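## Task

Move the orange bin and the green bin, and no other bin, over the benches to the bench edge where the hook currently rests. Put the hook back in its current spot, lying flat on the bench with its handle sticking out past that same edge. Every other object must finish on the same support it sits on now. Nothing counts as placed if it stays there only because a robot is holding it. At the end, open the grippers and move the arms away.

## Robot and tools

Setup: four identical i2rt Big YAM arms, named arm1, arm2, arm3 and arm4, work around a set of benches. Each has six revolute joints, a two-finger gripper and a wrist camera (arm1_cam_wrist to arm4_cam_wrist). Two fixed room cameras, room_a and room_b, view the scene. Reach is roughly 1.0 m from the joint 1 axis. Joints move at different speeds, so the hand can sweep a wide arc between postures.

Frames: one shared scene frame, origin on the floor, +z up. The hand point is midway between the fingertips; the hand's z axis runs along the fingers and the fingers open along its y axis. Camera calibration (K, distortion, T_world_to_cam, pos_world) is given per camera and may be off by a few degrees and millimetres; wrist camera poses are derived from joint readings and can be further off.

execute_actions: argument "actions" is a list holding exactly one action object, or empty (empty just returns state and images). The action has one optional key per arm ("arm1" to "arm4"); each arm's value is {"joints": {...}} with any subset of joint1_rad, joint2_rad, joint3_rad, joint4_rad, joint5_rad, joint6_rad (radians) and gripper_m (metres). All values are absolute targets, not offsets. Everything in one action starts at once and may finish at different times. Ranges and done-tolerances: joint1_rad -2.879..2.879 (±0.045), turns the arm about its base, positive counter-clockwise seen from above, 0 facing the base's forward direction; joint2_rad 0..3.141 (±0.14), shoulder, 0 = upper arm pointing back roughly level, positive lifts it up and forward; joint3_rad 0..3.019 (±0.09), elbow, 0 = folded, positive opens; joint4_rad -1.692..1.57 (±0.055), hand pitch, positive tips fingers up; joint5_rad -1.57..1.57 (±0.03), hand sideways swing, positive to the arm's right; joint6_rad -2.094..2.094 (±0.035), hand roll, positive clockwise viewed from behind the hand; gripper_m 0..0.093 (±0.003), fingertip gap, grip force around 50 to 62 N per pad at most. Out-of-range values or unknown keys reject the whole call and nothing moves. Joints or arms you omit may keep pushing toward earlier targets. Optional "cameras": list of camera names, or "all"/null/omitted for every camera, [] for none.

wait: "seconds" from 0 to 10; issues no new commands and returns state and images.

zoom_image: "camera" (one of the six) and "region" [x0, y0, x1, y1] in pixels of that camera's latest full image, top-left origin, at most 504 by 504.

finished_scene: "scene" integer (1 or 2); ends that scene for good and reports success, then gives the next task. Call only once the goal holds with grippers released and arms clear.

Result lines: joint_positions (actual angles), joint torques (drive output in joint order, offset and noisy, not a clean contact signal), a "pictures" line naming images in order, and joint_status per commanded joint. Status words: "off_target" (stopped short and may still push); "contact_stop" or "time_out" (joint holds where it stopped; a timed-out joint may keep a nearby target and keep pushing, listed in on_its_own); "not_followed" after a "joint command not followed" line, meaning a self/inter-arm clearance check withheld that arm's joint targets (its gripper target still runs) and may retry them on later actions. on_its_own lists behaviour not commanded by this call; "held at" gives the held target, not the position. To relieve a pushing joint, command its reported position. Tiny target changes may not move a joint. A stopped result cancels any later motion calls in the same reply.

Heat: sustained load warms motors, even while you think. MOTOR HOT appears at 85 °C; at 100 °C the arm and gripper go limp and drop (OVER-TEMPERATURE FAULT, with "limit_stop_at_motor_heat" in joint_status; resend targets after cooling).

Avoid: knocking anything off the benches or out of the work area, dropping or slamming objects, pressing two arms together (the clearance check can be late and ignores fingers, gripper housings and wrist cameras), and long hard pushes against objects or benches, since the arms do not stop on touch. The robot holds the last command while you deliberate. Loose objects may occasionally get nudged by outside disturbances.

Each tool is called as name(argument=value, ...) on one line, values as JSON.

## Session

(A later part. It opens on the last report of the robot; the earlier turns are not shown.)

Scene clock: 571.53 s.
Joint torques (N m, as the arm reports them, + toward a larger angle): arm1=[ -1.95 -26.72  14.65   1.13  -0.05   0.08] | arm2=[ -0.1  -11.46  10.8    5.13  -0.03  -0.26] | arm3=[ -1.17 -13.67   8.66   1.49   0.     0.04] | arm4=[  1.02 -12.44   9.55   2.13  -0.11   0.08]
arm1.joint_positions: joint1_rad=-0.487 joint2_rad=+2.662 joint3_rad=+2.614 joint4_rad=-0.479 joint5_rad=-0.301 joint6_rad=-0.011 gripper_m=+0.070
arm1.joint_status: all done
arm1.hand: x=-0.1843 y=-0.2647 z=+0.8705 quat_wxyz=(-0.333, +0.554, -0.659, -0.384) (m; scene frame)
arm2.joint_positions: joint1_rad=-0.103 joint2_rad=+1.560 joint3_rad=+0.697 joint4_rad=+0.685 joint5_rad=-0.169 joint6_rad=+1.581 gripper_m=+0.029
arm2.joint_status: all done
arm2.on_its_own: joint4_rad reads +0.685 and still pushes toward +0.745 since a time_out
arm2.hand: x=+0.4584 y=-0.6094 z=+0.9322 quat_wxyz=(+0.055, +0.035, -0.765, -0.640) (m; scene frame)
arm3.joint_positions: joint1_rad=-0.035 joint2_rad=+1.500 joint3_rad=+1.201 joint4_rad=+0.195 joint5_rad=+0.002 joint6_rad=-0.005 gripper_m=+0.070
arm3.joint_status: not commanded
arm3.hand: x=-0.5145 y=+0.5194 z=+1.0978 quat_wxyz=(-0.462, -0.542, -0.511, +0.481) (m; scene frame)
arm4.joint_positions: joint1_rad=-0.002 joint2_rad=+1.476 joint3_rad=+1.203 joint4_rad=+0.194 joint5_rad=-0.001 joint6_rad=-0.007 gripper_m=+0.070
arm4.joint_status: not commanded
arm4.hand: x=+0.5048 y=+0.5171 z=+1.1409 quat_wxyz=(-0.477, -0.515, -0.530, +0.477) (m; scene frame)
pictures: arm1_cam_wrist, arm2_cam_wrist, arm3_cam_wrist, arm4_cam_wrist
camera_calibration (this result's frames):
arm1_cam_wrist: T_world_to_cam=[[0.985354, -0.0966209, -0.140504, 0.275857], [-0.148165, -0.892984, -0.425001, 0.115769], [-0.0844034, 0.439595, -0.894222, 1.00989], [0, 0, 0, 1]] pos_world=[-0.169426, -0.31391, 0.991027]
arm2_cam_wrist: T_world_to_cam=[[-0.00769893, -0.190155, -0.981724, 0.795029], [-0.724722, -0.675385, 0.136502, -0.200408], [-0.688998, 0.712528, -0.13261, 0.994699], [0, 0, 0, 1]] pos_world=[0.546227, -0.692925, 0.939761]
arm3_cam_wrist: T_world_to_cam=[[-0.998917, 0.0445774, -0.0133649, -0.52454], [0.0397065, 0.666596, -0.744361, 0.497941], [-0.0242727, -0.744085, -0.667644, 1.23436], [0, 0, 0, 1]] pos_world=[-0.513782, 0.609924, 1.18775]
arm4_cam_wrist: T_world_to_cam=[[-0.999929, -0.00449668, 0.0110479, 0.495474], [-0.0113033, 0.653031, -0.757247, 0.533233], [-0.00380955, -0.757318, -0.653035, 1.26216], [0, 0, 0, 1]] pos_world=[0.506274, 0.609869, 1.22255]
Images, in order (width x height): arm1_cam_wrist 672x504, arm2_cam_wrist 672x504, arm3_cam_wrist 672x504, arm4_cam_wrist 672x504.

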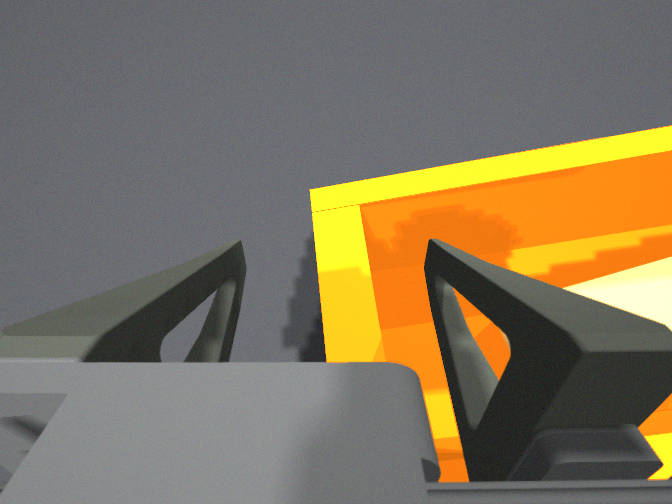

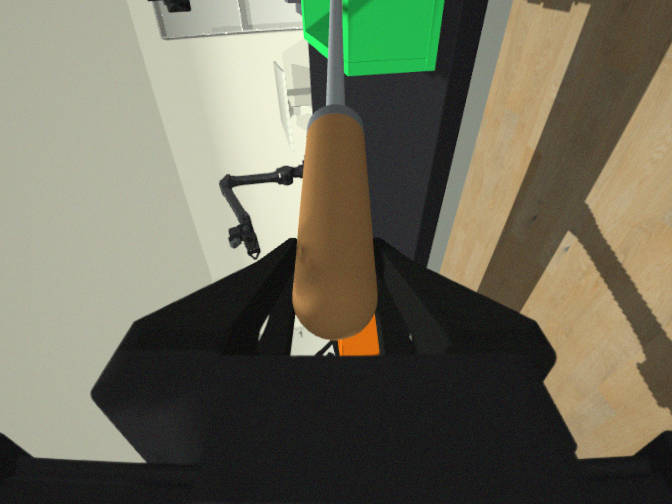

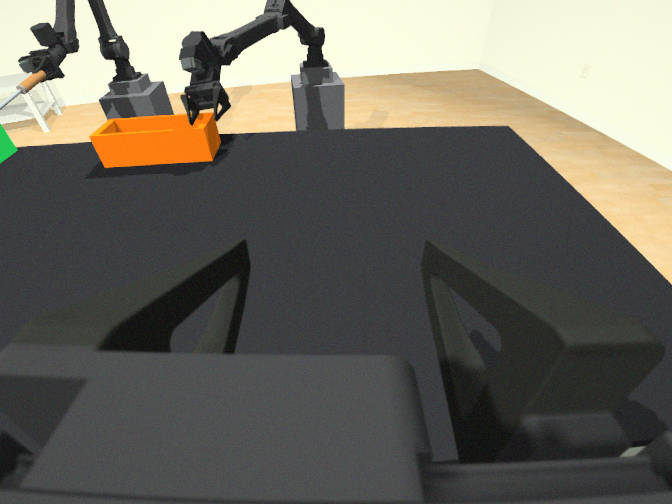

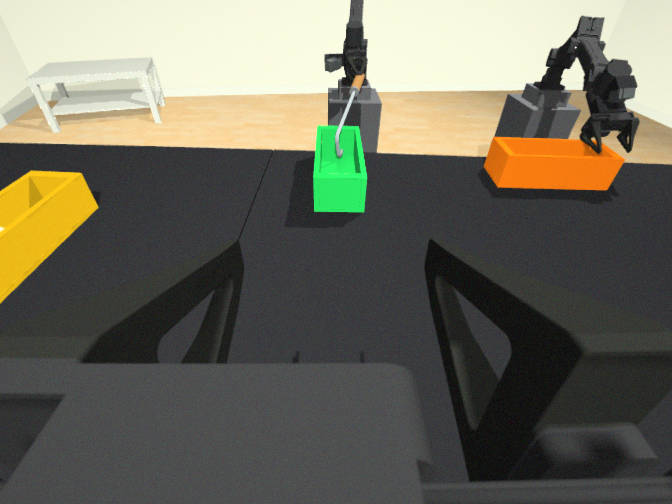

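execute_actions(actions=[{"arm1":{"joints":{"joint2_rad":2.65,"joint3_rad":2.83}},"arm2":{"joints":{"joint2_rad":1.455,"joint3_rad":0.66}}}], cameras=["arm2_cam_wrist"])

execute_actions(actions=[{"arm1":{"joints":{"joint1_rad":-0.459,"joint4_rad":-0.737,"joint5_rad":0}},"arm2":{"joints":{"joint3_rad":0.92}}}], cameras=["arm1_cam_wrist","arm4_cam_wrist","arm2_cam_wrist","room_b"])

Scene clock: 608.40 s.
Joint torques (N m, as the arm reports them, + toward a larger angle): arm1=[ -1.34 -29.14  15.7    1.56  -0.08   0.1 ] | arm2=[  0.56 -10.5   10.59   5.19  -0.04  -0.24] | arm3=[ -1.04 -13.58   8.69   1.57   0.01   0.03] | arm4=[  0.76 -11.95   9.69   2.22  -0.11   0.07]
arm1.joint_positions: joint1_rad=-0.491 joint2_rad=+2.629 joint3_rad=+2.798 joint4_rad=-0.485 joint5_rad=-0.301 joint6_rad=-0.010 gripper_m=+0.070
arm1.joint_status: all done
arm1.hand: x=-0.1766 y=-0.2546 z=+1.0111 quat_wxyz=(-0.411, +0.531, -0.606, -0.426) (m; scene frame)
arm2.joint_positions: joint1_rad=-0.103 joint2_rad=+1.499 joint3_rad=+0.630 joint4_rad=+0.685 joint5_rad=-0.169 joint6_rad=+1.581 gripper_m=+0.029
arm2.joint_status: all done
arm2.on_its_own: joint4_rad reads +0.685 and still pushes toward +0.745 since a time_out
arm2.hand: x=+0.4574 y=-0.6348 z=+0.9322 quat_wxyz=(+0.056, +0.035, -0.768, -0.638) (m; scene frame)
arm3.joint_positions: joint1_rad=-0.035 joint2_rad=+1.500 joint3_rad=+1.201 joint4_rad=+0.195 joint5_rad=+0.002 joint6_rad=-0.005 gripper_m=+0.070
arm3.joint_status: not commanded
arm3.hand: x=-0.5145 y=+0.5194 z=+1.0978 quat_wxyz=(-0.462, -0.542, -0.511, +0.481) (m; scene frame)
arm4.joint_positions: joint1_rad=-0.002 joint2_rad=+1.476 joint3_rad=+1.203 joint4_rad=+0.194 joint5_rad=-0.001 joint6_rad=-0.007 gripper_m=+0.070
arm4.joint_status: not commanded
arm4.hand: x=+0.5048 y=+0.5171 z=+1.1409 quat_wxyz=(-0.477, -0.515, -0.530, +0.477) (m; scene frame)
pictures: arm2_cam_wrist
camera_calibration (this result's frames):
arm2_cam_wrist: T_world_to_cam=[[-0.00795255, -0.196512, -0.980469, 0.785143], [-0.724686, -0.674486, 0.141063, -0.222011], [-0.689034, 0.711654, -0.137046, 1.01571], [0, 0, 0, 1]] pos_world=[0.545214, -0.718288, 0.940325]
Images, in order (width x height): arm2_cam_wrist 672x504.

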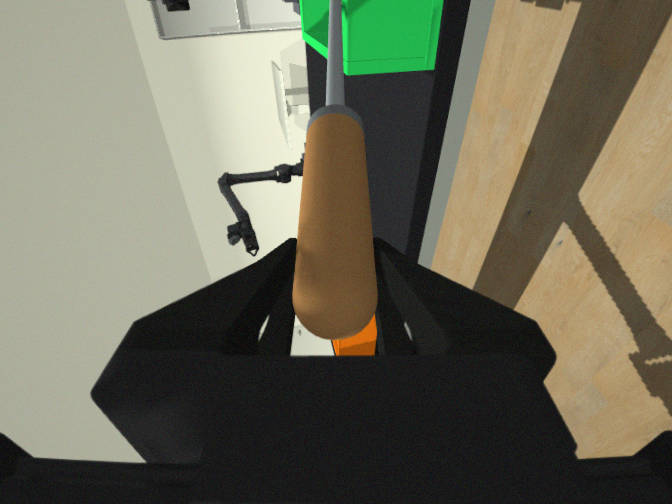

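Scene clock: 609.63 s.
Joint torques (N m, as the arm reports them, + toward a larger angle): arm1=[ -0.67 -29.52  15.9    1.23   0.02   0.11] | arm2=[  0.37 -11.08  14.17   4.8   -0.01  -0.28] | arm3=[ -1.   -13.51   8.7    1.55   0.01   0.03] | arm4=[  0.22 -12.64   9.66   2.26  -0.05   0.05]
arm1.joint_positions: joint1_rad=-0.459 joint2_rad=+2.629 joint3_rad=+2.798 joint4_rad=-0.729 joint5_rad=-0.002 joint6_rad=-0.010 gripper_m=+0.070
arm1.joint_status: all done
arm1.hand: x=-0.1653 y=-0.2789 z=+0.9546 quat_wxyz=(-0.395, +0.513, -0.709, -0.278) (m; scene frame)
arm2.joint_positions: joint1_rad=-0.103 joint2_rad=+1.489 joint3_rad=+0.863 joint4_rad=+0.693 joint5_rad=-0.169 joint6_rad=+1.587 gripper_m=+0.029
arm2.joint_status: all done
arm2.hand: x=+0.4599 y=-0.5721 z=+1.0611 quat_wxyz=(+0.049, +0.043, -0.682, -0.728) (m; scene frame)
arm3.joint_positions: joint1_rad=-0.035 joint2_rad=+1.500 joint3_rad=+1.201 joint4_rad=+0.195 joint5_rad=+0.002 joint6_rad=-0.005 gripper_m=+0.070
arm3.joint_status: not commanded
arm3.hand: x=-0.5145 y=+0.5194 z=+1.0978 quat_wxyz=(-0.462, -0.542, -0.511, +0.481) (m; scene frame)
arm4.joint_positions: joint1_rad=-0.002 joint2_rad=+1.476 joint3_rad=+1.203 joint4_rad=+0.194 joint5_rad=-0.001 joint6_rad=-0.007 gripper_m=+0.070
arm4.joint_status: not commanded
arm4.hand: x=+0.5048 y=+0.5171 z=+1.1409 quat_wxyz=(-0.477, -0.515, -0.530, +0.477) (m; scene frame)
pictures: arm1_cam_wrist, arm2_cam_wrist, arm4_cam_wrist, room_b
camera_calibration (this result's frames):
arm1_cam_wrist: T_world_to_cam=[[0.946341, -0.323087, 0.00728138, 0.0568486], [-0.295973, -0.875528, -0.381905, 0.0808986], [0.129764, 0.359258, -0.924173, 1.13464], [0, 0, 0, 1]] pos_world=[-0.177089, -0.318432, 1.07908]
arm2_cam_wrist: T_world_to_cam=[[-0.00369932, 0.0514852, -0.998667, 1.08311], [-0.725172, -0.687788, -0.032772, -0.0189425], [-0.688558, 0.724084, 0.03988, 0.809584], [0, 0, 0, 1]] pos_world=[0.547716, -0.654999, 1.04876]
arm4_cam_wrist: T_world_to_cam=[[-0.999929, -0.00449668, 0.0110479, 0.495474], [-0.0113033, 0.653031, -0.757247, 0.533233], [-0.00380955, -0.757318, -0.653035, 1.26216], [0, 0, 0, 1]] pos_world=[0.506274, 0.609869, 1.22255]
Images, in order (width x height): arm1_cam_wrist 672x504, arm2_cam_wrist 672x504, arm4_cam_wrist 672x504, room_b 672x504.

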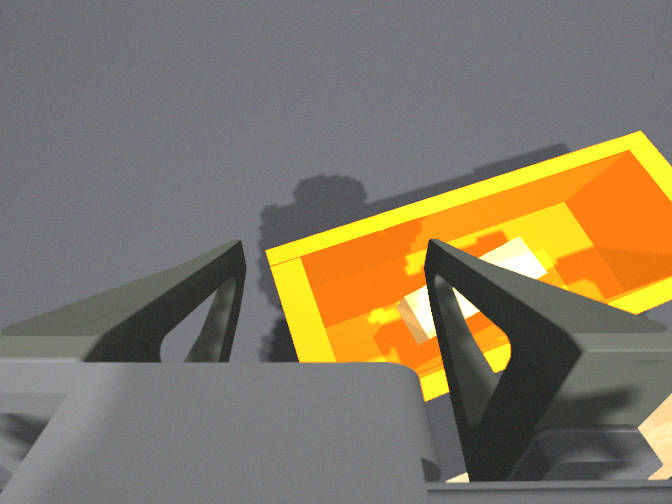

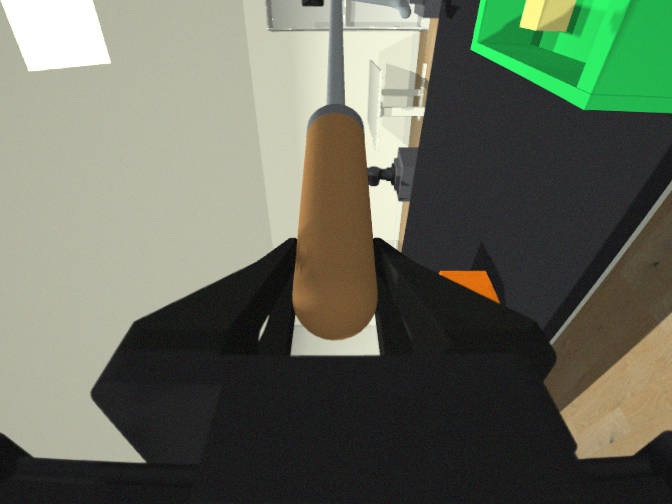

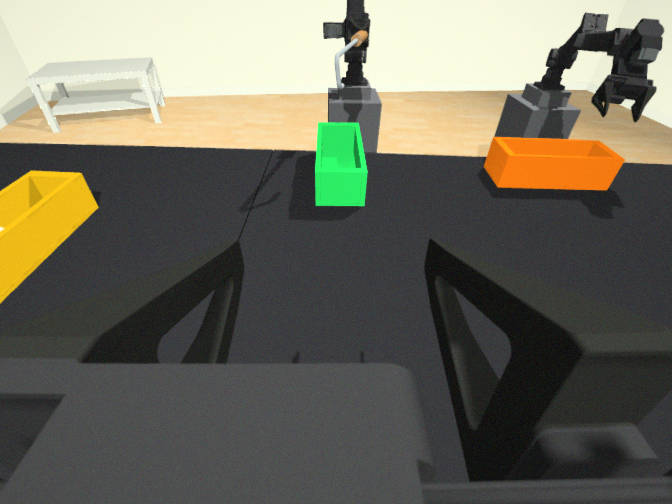

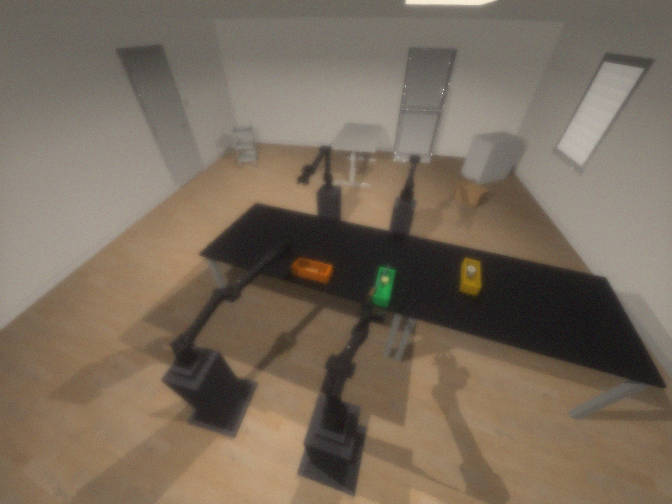

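execute_actions(actions=[{"arm1":{"joints":{"joint1_rad":-0.44,"joint2_rad":2.77}},"arm2":{"joints":{"joint1_rad":0.15}}}], cameras=["arm1_cam_wrist","arm3_cam_wrist","arm2_cam_wrist","room_b"])

zoom_image(camera="room_b", region=[240, 220, 440, 370])

Scene clock: 620.03 s.
Joint torques (N m, as the arm reports them, + toward a larger angle): arm1=[ -0.6  -28.77  14.5    0.71  -0.15   0.26] | arm2=[  0.53 -11.33  14.32   4.85   0.03  -0.29] | arm3=[ -1.07 -13.24   8.75   1.54  -0.01   0.04] | arm4=[  0.65 -12.33   9.38   2.11  -0.08   0.05]
arm1.joint_positions: joint1_rad=-0.442 joint2_rad=+2.740 joint3_rad=+2.810 joint4_rad=-0.720 joint5_rad=+0.003 joint6_rad=-0.024 gripper_m=+0.070
arm1.joint_status: all done
arm1.hand: x=-0.1785 y=-0.2708 z=+0.8576 quat_wxyz=(-0.363, +0.536, -0.719, -0.254) (m; scene frame)
arm2.joint_positions: joint1_rad=+0.148 joint2_rad=+1.489 joint3_rad=+0.863 joint4_rad=+0.693 joint5_rad=-0.170 joint6_rad=+1.587 gripper_m=+0.029
arm2.joint_status: all done
arm2.hand: x=+0.3077 y=-0.5924 z=+1.0612 quat_wxyz=(+0.140, +0.128, -0.672, -0.716) (m; scene frame)
arm3.joint_positions: joint1_rad=-0.035 joint2_rad=+1.500 joint3_rad=+1.201 joint4_rad=+0.195 joint5_rad=+0.002 joint6_rad=-0.005 gripper_m=+0.070
arm3.joint_status: not commanded
arm3.hand: x=-0.5145 y=+0.5194 z=+1.0978 quat_wxyz=(-0.462, -0.542, -0.511, +0.481) (m; scene frame)
arm4.joint_positions: joint1_rad=-0.002 joint2_rad=+1.476 joint3_rad=+1.203 joint4_rad=+0.194 joint5_rad=-0.001 joint6_rad=-0.007 gripper_m=+0.070
arm4.joint_status: not commanded
arm4.hand: x=+0.5048 y=+0.5171 z=+1.1409 quat_wxyz=(-0.477, -0.515, -0.530, +0.477) (m; scene frame)
pictures: arm1_cam_wrist, arm2_cam_wrist, arm3_cam_wrist, room_b
camera_calibration (this result's frames):
arm1_cam_wrist: T_world_to_cam=[[0.952798, -0.302863, 0.0212116, 0.067341], [-0.283241, -0.911875, -0.297083, -0.0332881], [0.109318, 0.277052, -0.954616, 1.04397], [0, 0, 0, 1]] pos_world=[-0.187715, -0.299192, 0.985269]
arm2_cam_wrist: T_world_to_cam=[[-0.0164572, 0.0489715, -0.998665, 1.08605], [-0.530645, -0.84696, -0.0327878, -0.297406], [-0.847435, 0.529396, 0.039925, 0.653011], [0, 0, 0, 1]] pos_world=[0.413441, -0.650779, 1.04878]
arm3_cam_wrist: T_world_to_cam=[[-0.998917, 0.0445774, -0.0133649, -0.52454], [0.0397065, 0.666596, -0.744361, 0.497941], [-0.0242727, -0.744085, -0.667644, 1.23436], [0, 0, 0, 1]] pos_world=[-0.513782, 0.609924, 1.18775]
Images, in order (width x height): arm1_cam_wrist 672x504, arm2_cam_wrist 672x504, arm3_cam_wrist 672x504, room_b 672x504.

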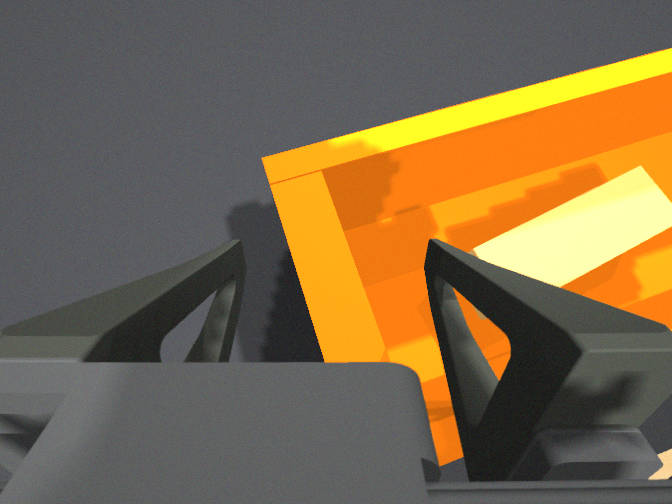

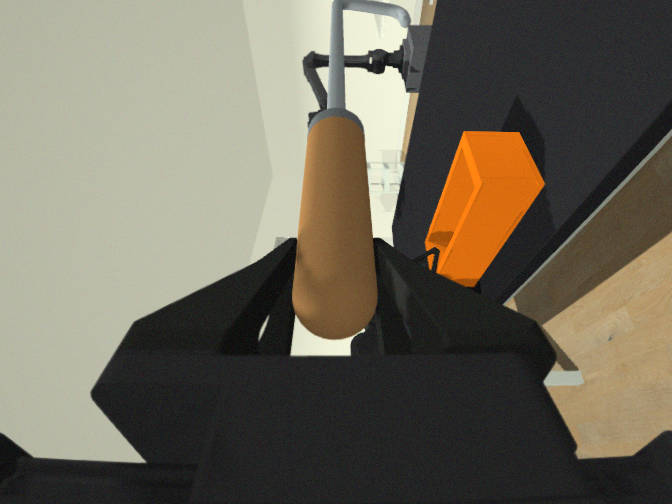

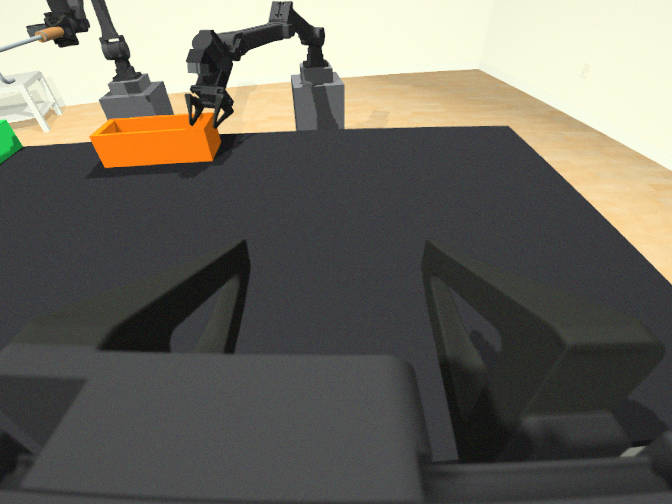

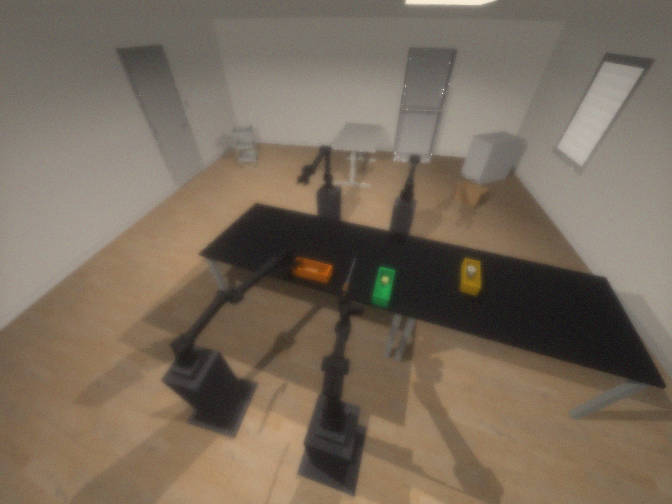

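Region (240, 220, 440, 370) of room_b's 672x504 image, scaled by 2.520, with more detail than that image has; it fills the top 378 rows of this view, and the rest is white.

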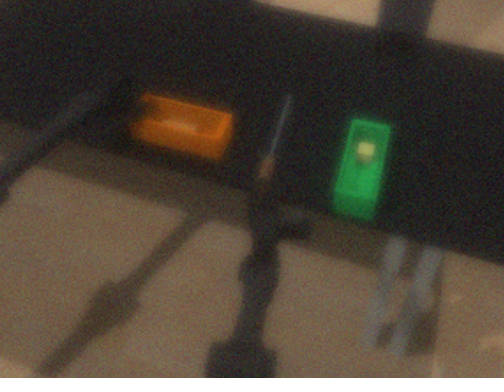

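execute_actions(actions=[{"arm1":{"joints":{"gripper_m":0.0}}}], cameras=["arm1_cam_wrist","arm3_cam_wrist"])

Scene clock: 624.63 s.
Joint torques (N m, as the arm reports them, + toward a larger angle): arm1=[ -0.82 -28.7   14.33   1.17  -0.27   0.06] | arm2=[  0.93 -11.07  14.24   4.77   0.    -0.3 ] | arm3=[ -0.87 -13.27   8.68   1.52   0.01   0.02] | arm4=[  0.58 -12.98   9.57   2.13  -0.09   0.08]
arm1.joint_positions: joint1_rad=-0.442 joint2_rad=+2.738 joint3_rad=+2.811 joint4_rad=-0.731 joint5_rad=+0.004 joint6_rad=-0.001 gripper_m=+0.020
arm1.joint_status: gripper_m off_target (ended at +0.020, target +0.000)
arm1.hand: x=-0.1791 y=-0.2722 z=+0.8583 quat_wxyz=(-0.358, +0.528, -0.726, -0.256) (m; scene frame)
arm2.joint_positions: joint1_rad=+0.148 joint2_rad=+1.489 joint3_rad=+0.863 joint4_rad=+0.693 joint5_rad=-0.170 joint6_rad=+1.587 gripper_m=+0.029
arm2.joint_status: not commanded
arm2.hand: x=+0.3077 y=-0.5924 z=+1.0612 quat_wxyz=(+0.140, +0.128, -0.672, -0.716) (m; scene frame)
arm3.joint_positions: joint1_rad=-0.035 joint2_rad=+1.500 joint3_rad=+1.201 joint4_rad=+0.195 joint5_rad=+0.002 joint6_rad=-0.005 gripper_m=+0.070
arm3.joint_status: not commanded
arm3.hand: x=-0.5145 y=+0.5194 z=+1.0978 quat_wxyz=(-0.462, -0.542, -0.511, +0.481) (m; scene frame)
arm4.joint_positions: joint1_rad=-0.002 joint2_rad=+1.476 joint3_rad=+1.203 joint4_rad=+0.194 joint5_rad=-0.001 joint6_rad=-0.007 gripper_m=+0.070
arm4.joint_status: not commanded
arm4.hand: x=+0.5048 y=+0.5171 z=+1.1409 quat_wxyz=(-0.477, -0.515, -0.530, +0.477) (m; scene frame)
pictures: arm1_cam_wrist, arm3_cam_wrist
camera_calibration (this result's frames):
arm1_cam_wrist: T_world_to_cam=[[0.948612, -0.316416, 0.00408434, 0.0777739], [-0.301702, -0.90824, -0.289958, -0.0428812], [0.095457, 0.273825, -0.957031, 1.04376], [0, 0, 0, 1]] pos_world=[-0.186349, -0.300145, 0.986157]
arm3_cam_wrist: T_world_to_cam=[[-0.998917, 0.0445774, -0.0133649, -0.52454], [0.0397065, 0.666596, -0.744361, 0.497941], [-0.0242727, -0.744085, -0.667644, 1.23436], [0, 0, 0, 1]] pos_world=[-0.513782, 0.609924, 1.18775]
Images, in order (width x height): arm1_cam_wrist 672x504, arm3_cam_wrist 672x504.

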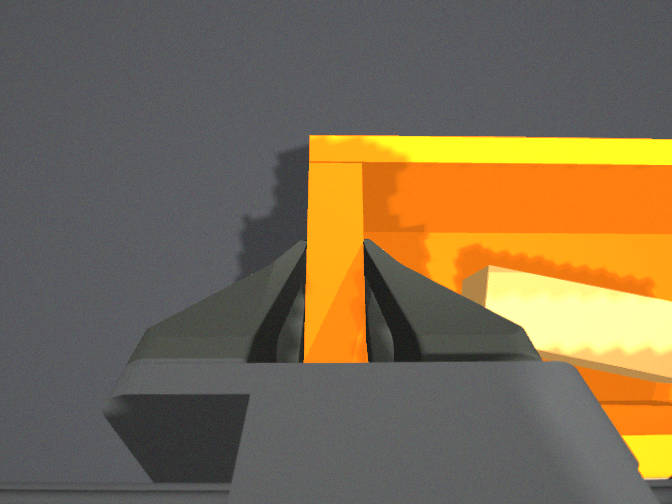

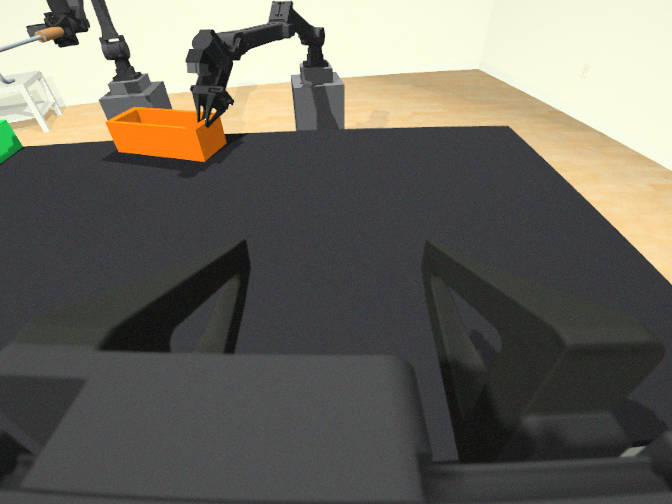

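execute_actions(actions=[{"arm1":{"joints":{"joint1_rad":-0.28}},"arm2":{"joints":{"joint1_rad":0.38,"joint5_rad":0.15}}}], cameras=["arm1_cam_wrist","arm3_cam_wrist"])

execute_actions(actions=[{"arm1":{"joints":{"joint1_rad":-0.12}},"arm2":{"joints":{"joint1_rad":0.597,"joint5_rad":0.452}}}], cameras=["arm1_cam_wrist","arm3_cam_wrist","arm2_cam_wrist"])

Scene clock: 653.70 s.
Joint torques (N m, as the arm reports them, + toward a larger angle): arm1=[ -1.43 -29.1   14.35   1.22  -0.02   0.07] | arm2=[  0.22 -11.01  14.28   4.78   0.    -0.3 ] | arm3=[ -0.99 -13.76   8.75   1.56  -0.02   0.04] | arm4=[  1.19 -12.92   9.68   2.16  -0.09   0.1 ]
arm1.joint_positions: joint1_rad=-0.274 joint2_rad=+2.738 joint3_rad=+2.811 joint4_rad=-0.731 joint5_rad=-0.002 joint6_rad=-0.001 gripper_m=+0.020
arm1.joint_status: all done
arm1.hand: x=-0.3387 y=-0.2347 z=+0.8578 quat_wxyz=(-0.333, +0.588, -0.679, -0.287) (m; scene frame)
arm2.joint_positions: joint1_rad=+0.381 joint2_rad=+1.489 joint3_rad=+0.863 joint4_rad=+0.693 joint5_rad=+0.150 joint6_rad=+1.587 gripper_m=+0.029
arm2.joint_status: all done
arm2.hand: x=+0.2244 y=-0.6205 z=+1.0612 quat_wxyz=(+0.116, +0.091, -0.678, -0.720) (m; scene frame)
arm3.joint_positions: joint1_rad=-0.035 joint2_rad=+1.500 joint3_rad=+1.201 joint4_rad=+0.195 joint5_rad=+0.002 joint6_rad=-0.005 gripper_m=+0.070
arm3.joint_status: not commanded
arm3.hand: x=-0.5145 y=+0.5194 z=+1.0978 quat_wxyz=(-0.462, -0.542, -0.511, +0.481) (m; scene frame)
arm4.joint_positions: joint1_rad=-0.002 joint2_rad=+1.476 joint3_rad=+1.203 joint4_rad=+0.194 joint5_rad=-0.001 joint6_rad=-0.007 gripper_m=+0.070
arm4.joint_status: not commanded
arm4.hand: x=+0.5048 y=+0.5171 z=+1.1409 quat_wxyz=(-0.477, -0.515, -0.530, +0.477) (m; scene frame)
pictures: arm1_cam_wrist, arm3_cam_wrist
camera_calibration (this result's frames):
arm1_cam_wrist: T_world_to_cam=[[0.988833, -0.149026, 0.000121369, 0.297393], [-0.142612, -0.946512, -0.289442, -0.0127077], [0.0432493, 0.286193, -0.957195, 1.03363], [0, 0, 0, 1]] pos_world=[-0.340588, -0.263526, 0.98567]
arm3_cam_wrist: T_world_to_cam=[[-0.998917, 0.0445774, -0.0133649, -0.52454], [0.0397065, 0.666596, -0.744361, 0.497941], [-0.0242727, -0.744085, -0.667644, 1.23436], [0, 0, 0, 1]] pos_world=[-0.513782, 0.609924, 1.18775]
Images, in order (width x height): arm1_cam_wrist 672x504, arm3_cam_wrist 672x504.

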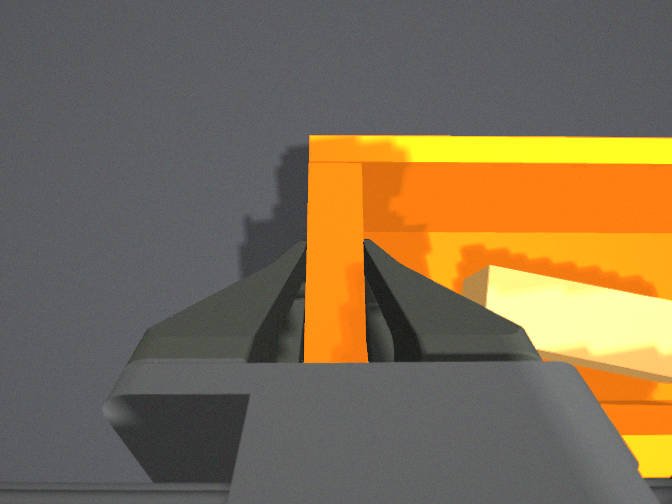

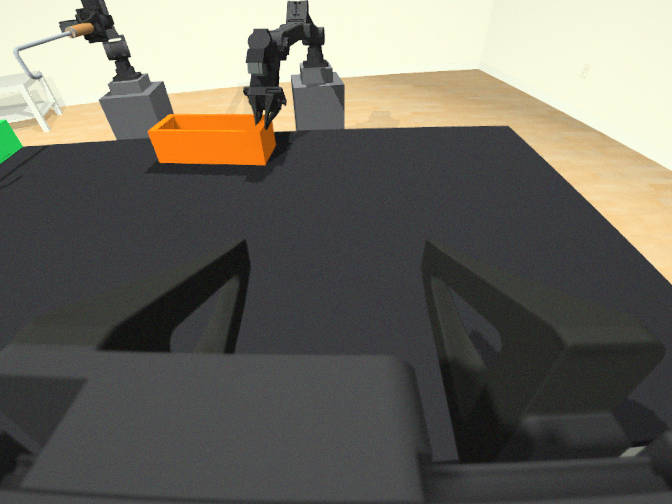

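Scene clock: 655.23 s.
Joint torques (N m, as the arm reports them, + toward a larger angle): arm1=[ -2.06 -28.75  14.34   1.08   0.01   0.  ] | arm2=[  0.87 -11.22  14.07   4.72  -0.07  -0.31] | arm3=[ -1.27 -13.87   8.67   1.45   0.02   0.02] | arm4=[  1.14 -12.71   9.63   2.2   -0.04   0.05]
arm1.joint_positions: joint1_rad=-0.110 joint2_rad=+2.738 joint3_rad=+2.811 joint4_rad=-0.731 joint5_rad=-0.002 joint6_rad=-0.001 gripper_m=+0.020
arm1.joint_status: all done
arm1.hand: x=-0.4977 y=-0.2245 z=+0.8574 quat_wxyz=(-0.308, +0.642, -0.628, -0.313) (m; scene frame)
arm2.joint_positions: joint1_rad=+0.600 joint2_rad=+1.489 joint3_rad=+0.863 joint4_rad=+0.693 joint5_rad=+0.453 joint6_rad=+1.587 gripper_m=+0.029
arm2.joint_status: all done
arm2.hand: x=+0.1565 y=-0.6674 z=+1.0602 quat_wxyz=(+0.092, +0.056, -0.684, -0.722) (m; scene frame)
arm3.joint_positions: joint1_rad=-0.035 joint2_rad=+1.500 joint3_rad=+1.201 joint4_rad=+0.195 joint5_rad=+0.002 joint6_rad=-0.005 gripper_m=+0.070
arm3.joint_status: not commanded
arm3.hand: x=-0.5145 y=+0.5194 z=+1.0978 quat_wxyz=(-0.462, -0.542, -0.511, +0.481) (m; scene frame)
arm4.joint_positions: joint1_rad=-0.002 joint2_rad=+1.476 joint3_rad=+1.203 joint4_rad=+0.194 joint5_rad=-0.001 joint6_rad=-0.007 gripper_m=+0.070
arm4.joint_status: not commanded
arm4.hand: x=+0.5048 y=+0.5171 z=+1.1409 quat_wxyz=(-0.477, -0.515, -0.530, +0.477) (m; scene frame)
pictures: arm1_cam_wrist, arm2_cam_wrist, arm3_cam_wrist
camera_calibration (this result's frames):
arm1_cam_wrist: T_world_to_cam=[[0.999896, 0.0144493, -0.000398872, 0.498781], [0.0137172, -0.957217, -0.289046, 0.049213], [-0.00455832, 0.28901, -0.957315, 1.01414], [0, 0, 0, 1]] pos_world=[-0.494782, -0.253198, 0.98528]
arm2_cam_wrist: T_world_to_cam=[[-0.0459237, 0.037036, -0.998258, 1.08252], [-0.66686, -0.745177, 0.00303161, -0.389925], [-0.743767, 0.665837, 0.0589191, 0.61931], [0, 0, 0, 1]] pos_world=[0.25031, -0.743015, 1.04532]
arm3_cam_wrist: T_world_to_cam=[[-0.998917, 0.0445774, -0.0133649, -0.52454], [0.0397065, 0.666596, -0.744361, 0.497941], [-0.0242727, -0.744085, -0.667644, 1.23436], [0, 0, 0, 1]] pos_world=[-0.513782, 0.609924, 1.18775]
Images, in order (width x height): arm1_cam_wrist 672x504, arm2_cam_wrist 672x504, arm3_cam_wrist 672x504.

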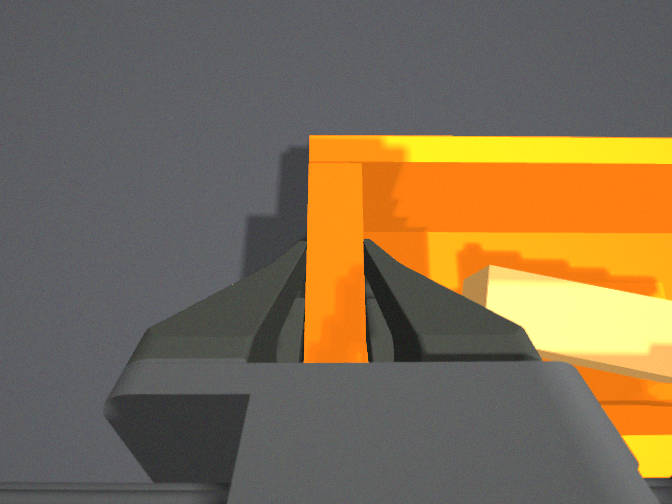

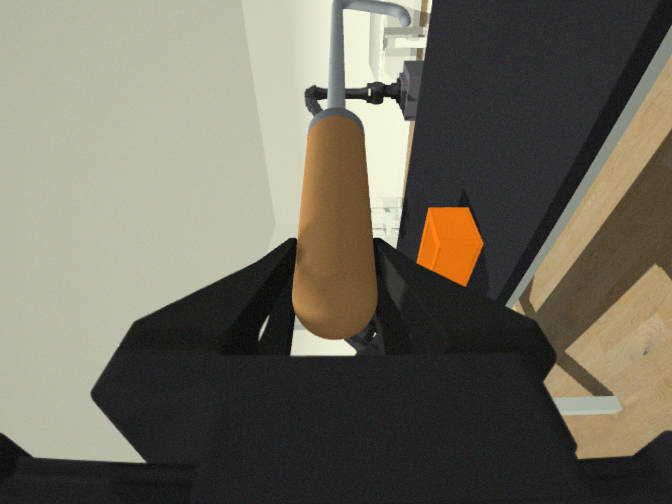

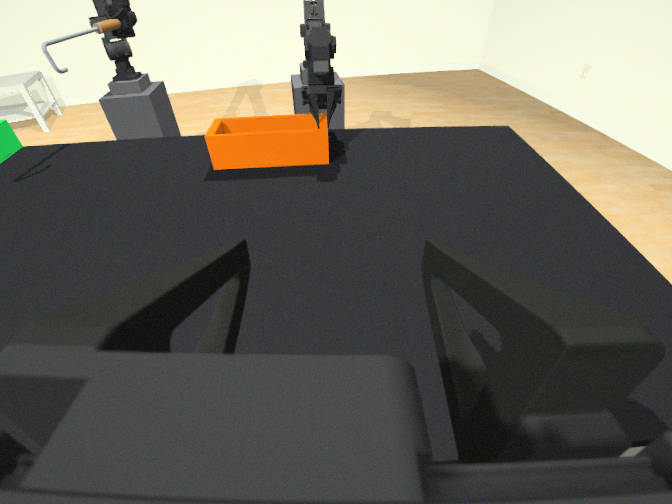

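execute_actions(actions=[{"arm1":{"joints":{"joint2_rad":2.635,"joint3_rad":2.59,"joint4_rad":-0.607}},"arm2":{"joints":{"joint2_rad":1.78,"joint3_rad":1.3,"joint4_rad":0.58}}}], cameras=[])

execute_actions(actions=[{"arm1":{"joints":{"joint2_rad":2.50,"joint3_rad":2.33,"joint4_rad":-0.482}},"arm2":{"joints":{"joint2_rad":2.06,"joint3_rad":1.64}}}], cameras=["arm1_cam_wrist"])

execute_actions(actions=[{"arm1":{"joints":{"joint2_rad":2.355,"joint3_rad":2.055,"joint4_rad":-0.356}},"arm2":{"joints":{"joint2_rad":2.27,"joint3_rad":1.82}}}], cameras=["arm1_cam_wrist","arm3_cam_wrist","arm2_cam_wrist","room_b"])

Scene clock: 666.43 s.
Joint torques (N m, as the arm reports them, + toward a larger angle): arm1=[ -1.07 -30.96  11.46   1.69   0.02   0.07] | arm2=[  0.34 -17.96  17.19   2.95   0.22  -0.3 ] | arm3=[ -1.18 -13.47   8.74   1.47   0.02   0.02] | arm4=[  0.69 -12.79   9.46   2.21  -0.06   0.04]
arm1.joint_positions: joint1_rad=-0.110 joint2_rad=+2.632 joint3_rad=+2.601 joint4_rad=-0.617 joint5_rad=-0.001 joint6_rad=-0.002 gripper_m=+0.020
arm1.joint_status: all done
arm1.hand: x=-0.4974 y=-0.2335 z=+0.8585 quat_wxyz=(-0.312, +0.641, -0.627, -0.316) (m; scene frame)
arm2.joint_positions: joint1_rad=+0.600 joint2_rad=+1.835 joint3_rad=+1.207 joint4_rad=+0.564 joint5_rad=+0.448 joint6_rad=+1.587 gripper_m=+0.029
arm2.joint_status: joint3_rad time_out (moved +0.344 of +0.437); the others done
arm2.on_its_own: joint3_rad reads +1.207 and still pushes toward +1.300 since a time_out
arm2.hand: x=+0.0773 y=-0.5673 z=+0.9946 quat_wxyz=(+0.070, +0.082, -0.723, -0.683) (m; scene frame)
arm3.joint_positions: joint1_rad=-0.035 joint2_rad=+1.500 joint3_rad=+1.201 joint4_rad=+0.195 joint5_rad=+0.002 joint6_rad=-0.005 gripper_m=+0.070
arm3.joint_status: not commanded
arm3.hand: x=-0.5145 y=+0.5194 z=+1.0978 quat_wxyz=(-0.462, -0.542, -0.511, +0.481) (m; scene frame)
arm4.joint_positions: joint1_rad=-0.002 joint2_rad=+1.476 joint3_rad=+1.203 joint4_rad=+0.194 joint5_rad=-0.001 joint6_rad=-0.007 gripper_m=+0.070
arm4.joint_status: not commanded
arm4.hand: x=+0.5048 y=+0.5171 z=+1.1409 quat_wxyz=(-0.477, -0.515, -0.530, +0.477) (m; scene frame)
pictures: none
No camera images: the call's "cameras" was empty. Leave "cameras" out to get every camera's image.

not run: a stop came earlier in this reply.

not run: a stop came earlier in this reply.

execute_actions(actions=[{"arm1":{"joints":{"joint2_rad":2.49,"joint3_rad":2.31,"joint4_rad":-0.475}},"arm2":{"joints":{"joint2_rad":2.2,"joint3_rad":1.86}}}], cameras=["arm1_cam_wrist"])

execute_actions(actions=[{"arm1":{"joints":{"joint2_rad":2.34,"joint3_rad":2.03,"joint4_rad":-0.345}},"arm2":{"joints":{"joint2_rad":2.30}}}], cameras=["arm1_cam_wrist","arm3_cam_wrist","arm2_cam_wrist","room_b"])

Scene clock: 673.60 s.
Joint torques (N m, as the arm reports them, + toward a larger angle): arm1=[ -1.77 -29.25  11.19   1.6   -0.05   0.02] | arm2=[  0.4  -24.52  17.57   3.21   0.05  -0.29] | arm3=[ -0.68 -13.45   8.66   1.53   0.02   0.02] | arm4=[  1.25 -11.75   9.56   2.01  -0.07   0.03]
arm1.joint_positions: joint1_rad=-0.110 joint2_rad=+2.487 joint3_rad=+2.321 joint4_rad=-0.485 joint5_rad=-0.001 joint6_rad=-0.003 gripper_m=+0.020
arm1.joint_status: all done
arm1.hand: x=-0.4969 y=-0.2610 z=+0.8578 quat_wxyz=(-0.311, +0.641, -0.627, -0.315) (m; scene frame)
arm2.joint_positions: joint1_rad=+0.600 joint2_rad=+2.270 joint3_rad=+1.769 joint4_rad=+0.560 joint5_rad=+0.451 joint6_rad=+1.587 gripper_m=+0.029
arm2.joint_status: joint3_rad time_out (moved +0.562 of +0.653); the others done
arm2.on_its_own: joint3_rad reads +1.769 and still pushes toward +1.860 since a time_out
arm2.hand: x=-0.0190 y=-0.4432 z=+0.9619 quat_wxyz=(+0.092, +0.058, -0.686, -0.720) (m; scene frame)
arm3.joint_positions: joint1_rad=-0.035 joint2_rad=+1.500 joint3_rad=+1.201 joint4_rad=+0.195 joint5_rad=+0.002 joint6_rad=-0.005 gripper_m=+0.070
arm3.joint_status: not commanded
arm3.hand: x=-0.5145 y=+0.5194 z=+1.0978 quat_wxyz=(-0.462, -0.542, -0.511, +0.481) (m; scene frame)
arm4.joint_positions: joint1_rad=-0.002 joint2_rad=+1.476 joint3_rad=+1.203 joint4_rad=+0.194 joint5_rad=-0.001 joint6_rad=-0.007 gripper_m=+0.070
arm4.joint_status: not commanded
arm4.hand: x=+0.5048 y=+0.5171 z=+1.1409 quat_wxyz=(-0.477, -0.515, -0.530, +0.477) (m; scene frame)
pictures: arm1_cam_wrist
camera_calibration (this result's frames):
arm1_cam_wrist: T_world_to_cam=[[0.99989, 0.0147891, 0.0012545, 0.497182], [0.0145026, -0.955534, -0.294526, 0.0199172], [-0.00315706, 0.294511, -0.955643, 1.02572], [0, 0, 0, 1]] pos_world=[-0.494178, -0.290408, 0.985466]
Images, in order (width x height): arm1_cam_wrist 672x504.

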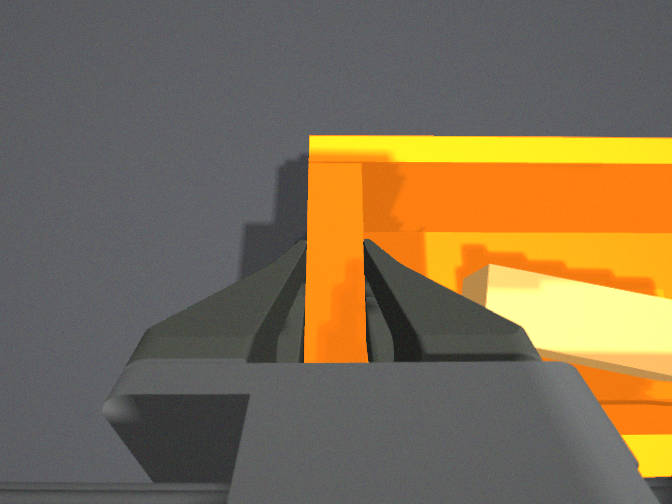

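not run: a stop came earlier in this reply.

execute_actions(actions=[{"arm1":{"joints":{"joint2_rad":2.34,"joint3_rad":2.03,"joint4_rad":-0.345}},"arm2":{"joints":{"joint2_rad":2.30,"joint6_rad":0.05}}}], cameras=["arm1_cam_wrist","arm3_cam_wrist","arm2_cam_wrist","room_b"])

Scene clock: 680.90 s.
Joint torques (N m, as the arm reports them, + toward a larger angle): arm1=[ -1.21 -28.31  11.14   1.7   -0.02   0.07] | arm2=[  0.16 -24.01  16.46   3.27   0.18  -0.17] | arm3=[ -0.89 -13.76   8.71   1.59   0.01   0.03] | arm4=[  0.58 -12.21   9.55   2.15  -0.01   0.08]
arm1.joint_positions: joint1_rad=-0.110 joint2_rad=+2.339 joint3_rad=+2.039 joint4_rad=-0.357 joint5_rad=-0.001 joint6_rad=-0.003 gripper_m=+0.020
arm1.joint_status: all done
arm1.hand: x=-0.4962 y=-0.3032 z=+0.8562 quat_wxyz=(-0.309, +0.642, -0.628, -0.313) (m; scene frame)
arm2.joint_positions: joint1_rad=+0.600 joint2_rad=+2.357 joint3_rad=+1.779 joint4_rad=+0.560 joint5_rad=+0.448 joint6_rad=+0.061 gripper_m=+0.029
arm2.joint_status: all done
arm2.hand: x=-0.0231 y=-0.4392 z=+0.8925 quat_wxyz=(-0.425, +0.543, -0.462, -0.558) (m; scene frame)
arm3.joint_positions: joint1_rad=-0.035 joint2_rad=+1.500 joint3_rad=+1.201 joint4_rad=+0.195 joint5_rad=+0.002 joint6_rad=-0.005 gripper_m=+0.070
arm3.joint_status: not commanded
arm3.hand: x=-0.5145 y=+0.5194 z=+1.0978 quat_wxyz=(-0.462, -0.542, -0.511, +0.481) (m; scene frame)
arm4.joint_positions: joint1_rad=-0.002 joint2_rad=+1.476 joint3_rad=+1.203 joint4_rad=+0.194 joint5_rad=-0.001 joint6_rad=-0.007 gripper_m=+0.070
arm4.joint_status: not commanded
arm4.hand: x=+0.5048 y=+0.5171 z=+1.1409 quat_wxyz=(-0.477, -0.515, -0.530, +0.477) (m; scene frame)
pictures: arm1_cam_wrist, arm2_cam_wrist, arm3_cam_wrist, room_b
camera_calibration (this result's frames):
arm1_cam_wrist: T_world_to_cam=[[0.999886, 0.0150187, 0.00157035, 0.496834], [0.0148271, -0.956756, -0.290514, -0.0245182], [-0.00286068, 0.290504, -0.95687, 1.03669], [0, 0, 0, 1]] pos_world=[-0.493448, -0.332082, 0.984073]
arm2_cam_wrist: T_world_to_cam=[[0.978789, 0.199775, -0.0454189, 0.143151], [0.085058, -0.59794, -0.797015, 0.456853], [-0.186381, 0.776246, -0.60225, 0.995153], [0, 0, 0, 1]] pos_world=[0.00650436, -0.52791, 0.969951]
arm3_cam_wrist: T_world_to_cam=[[-0.998917, 0.0445774, -0.0133649, -0.52454], [0.0397065, 0.666596, -0.744361, 0.497941], [-0.0242727, -0.744085, -0.667644, 1.23436], [0, 0, 0, 1]] pos_world=[-0.513782, 0.609924, 1.18775]
Images, in order (width x height): arm1_cam_wrist 672x504, arm2_cam_wrist 672x504, arm3_cam_wrist 672x504, room_b 672x504.

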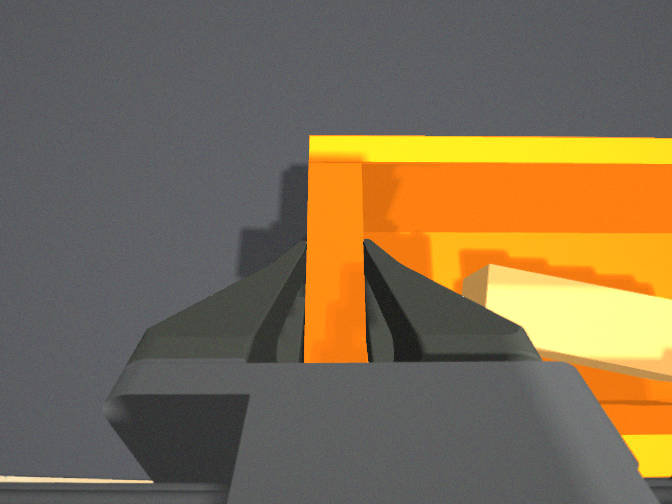

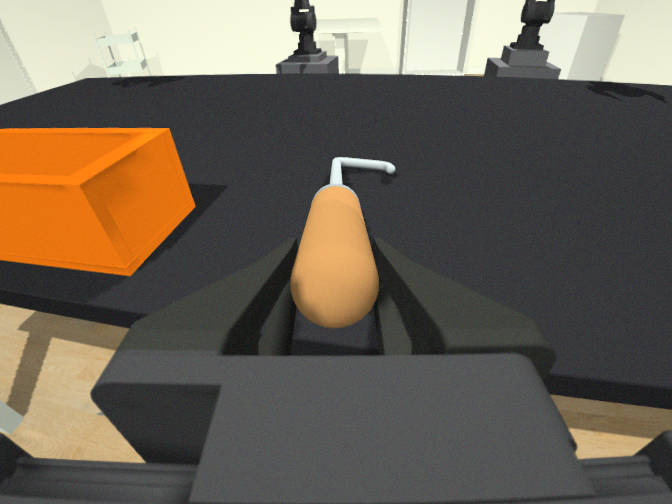

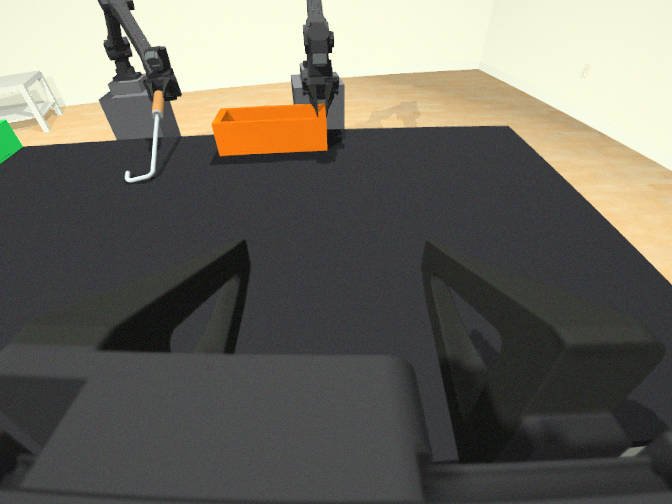

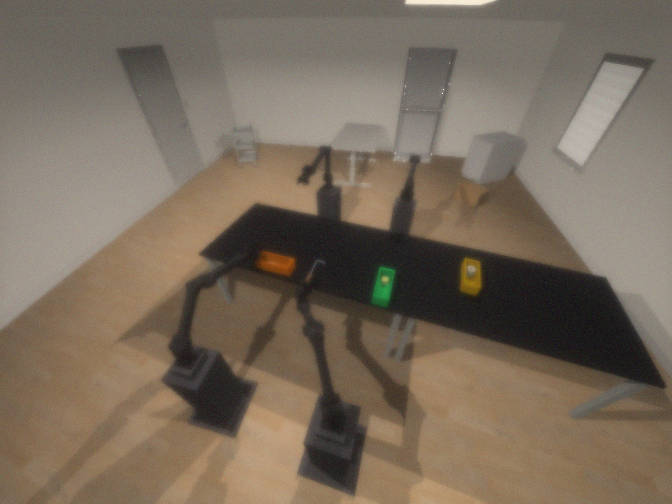

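execute_actions(actions=[{"arm1":{"joints":{"gripper_m":0.06}},"arm2":{"joints":{"joint1_rad":0.585,"joint2_rad":2.42}}}], cameras=["arm3_cam_wrist","arm2_cam_wrist"])

Scene clock: 687.13 s.
Joint torques (N m, as the arm reports them, + toward a larger angle): arm1=[ -2.29 -28.24  11.33   1.58  -0.04   0.1 ] | arm2=[ -0.58 -20.71  14.37   3.16   0.19  -0.03] | arm3=[ -1.13 -13.84   8.73   1.58   0.01   0.03] | arm4=[  0.59 -12.96   9.49   1.94  -0.09   0.07]
arm1.joint_positions: joint1_rad=-0.110 joint2_rad=+2.339 joint3_rad=+2.036 joint4_rad=-0.355 joint5_rad=-0.001 joint6_rad=-0.003 gripper_m=+0.060
arm1.joint_status: all done
arm1.hand: x=-0.4958 y=-0.3038 z=+0.8548 quat_wxyz=(-0.309, +0.642, -0.628, -0.313) (m; scene frame)
arm2.joint_positions: joint1_rad=+0.598 joint2_rad=+2.433 joint3_rad=+1.799 joint4_rad=+0.560 joint5_rad=+0.449 joint6_rad=+0.046 gripper_m=+0.029
arm2.joint_status: all done
arm2.hand: x=-0.0231 y=-0.4358 z=+0.8375 quat_wxyz=(-0.426, +0.565, -0.463, -0.534) (m; scene frame)
arm3.joint_positions: joint1_rad=-0.035 joint2_rad=+1.500 joint3_rad=+1.201 joint4_rad=+0.195 joint5_rad=+0.002 joint6_rad=-0.005 gripper_m=+0.070
arm3.joint_status: not commanded
arm3.hand: x=-0.5145 y=+0.5194 z=+1.0978 quat_wxyz=(-0.462, -0.542, -0.511, +0.481) (m; scene frame)
arm4.joint_positions: joint1_rad=-0.002 joint2_rad=+1.476 joint3_rad=+1.203 joint4_rad=+0.194 joint5_rad=-0.001 joint6_rad=-0.007 gripper_m=+0.070
arm4.joint_status: not commanded
arm4.hand: x=+0.5048 y=+0.5171 z=+1.1409 quat_wxyz=(-0.477, -0.515, -0.530, +0.477) (m; scene frame)
pictures: arm2_cam_wrist, arm3_cam_wrist
camera_calibration (this result's frames):
arm2_cam_wrist: T_world_to_cam=[[0.980512, 0.196392, -0.00510778, 0.104743], [0.122237, -0.630226, -0.766729, 0.376475], [-0.153798, 0.751163, -0.641951, 0.982427], [0, 0, 0, 1]] pos_world=[0.00237488, -0.521269, 0.919859]
arm3_cam_wrist: T_world_to_cam=[[-0.998917, 0.0445774, -0.0133649, -0.52454], [0.0397065, 0.666596, -0.744361, 0.497941], [-0.0242727, -0.744085, -0.667644, 1.23436], [0, 0, 0, 1]] pos_world=[-0.513782, 0.609924, 1.18775]
Images, in order (width x height): arm2_cam_wrist 672x504, arm3_cam_wrist 672x504.

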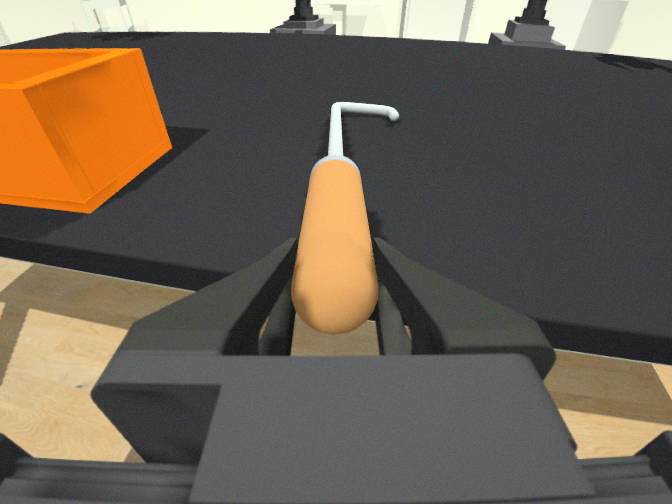

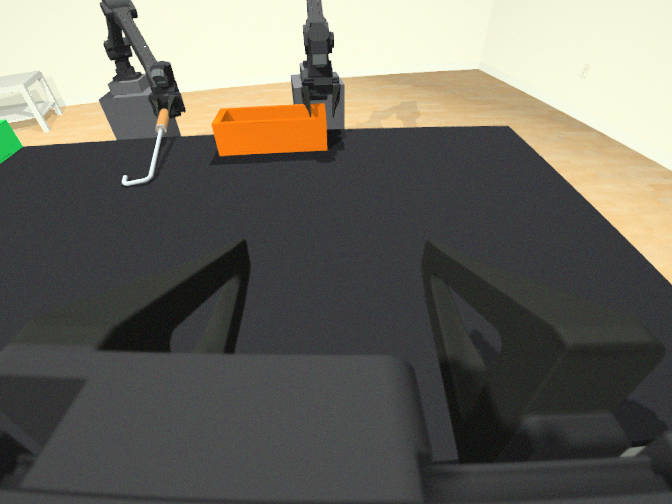

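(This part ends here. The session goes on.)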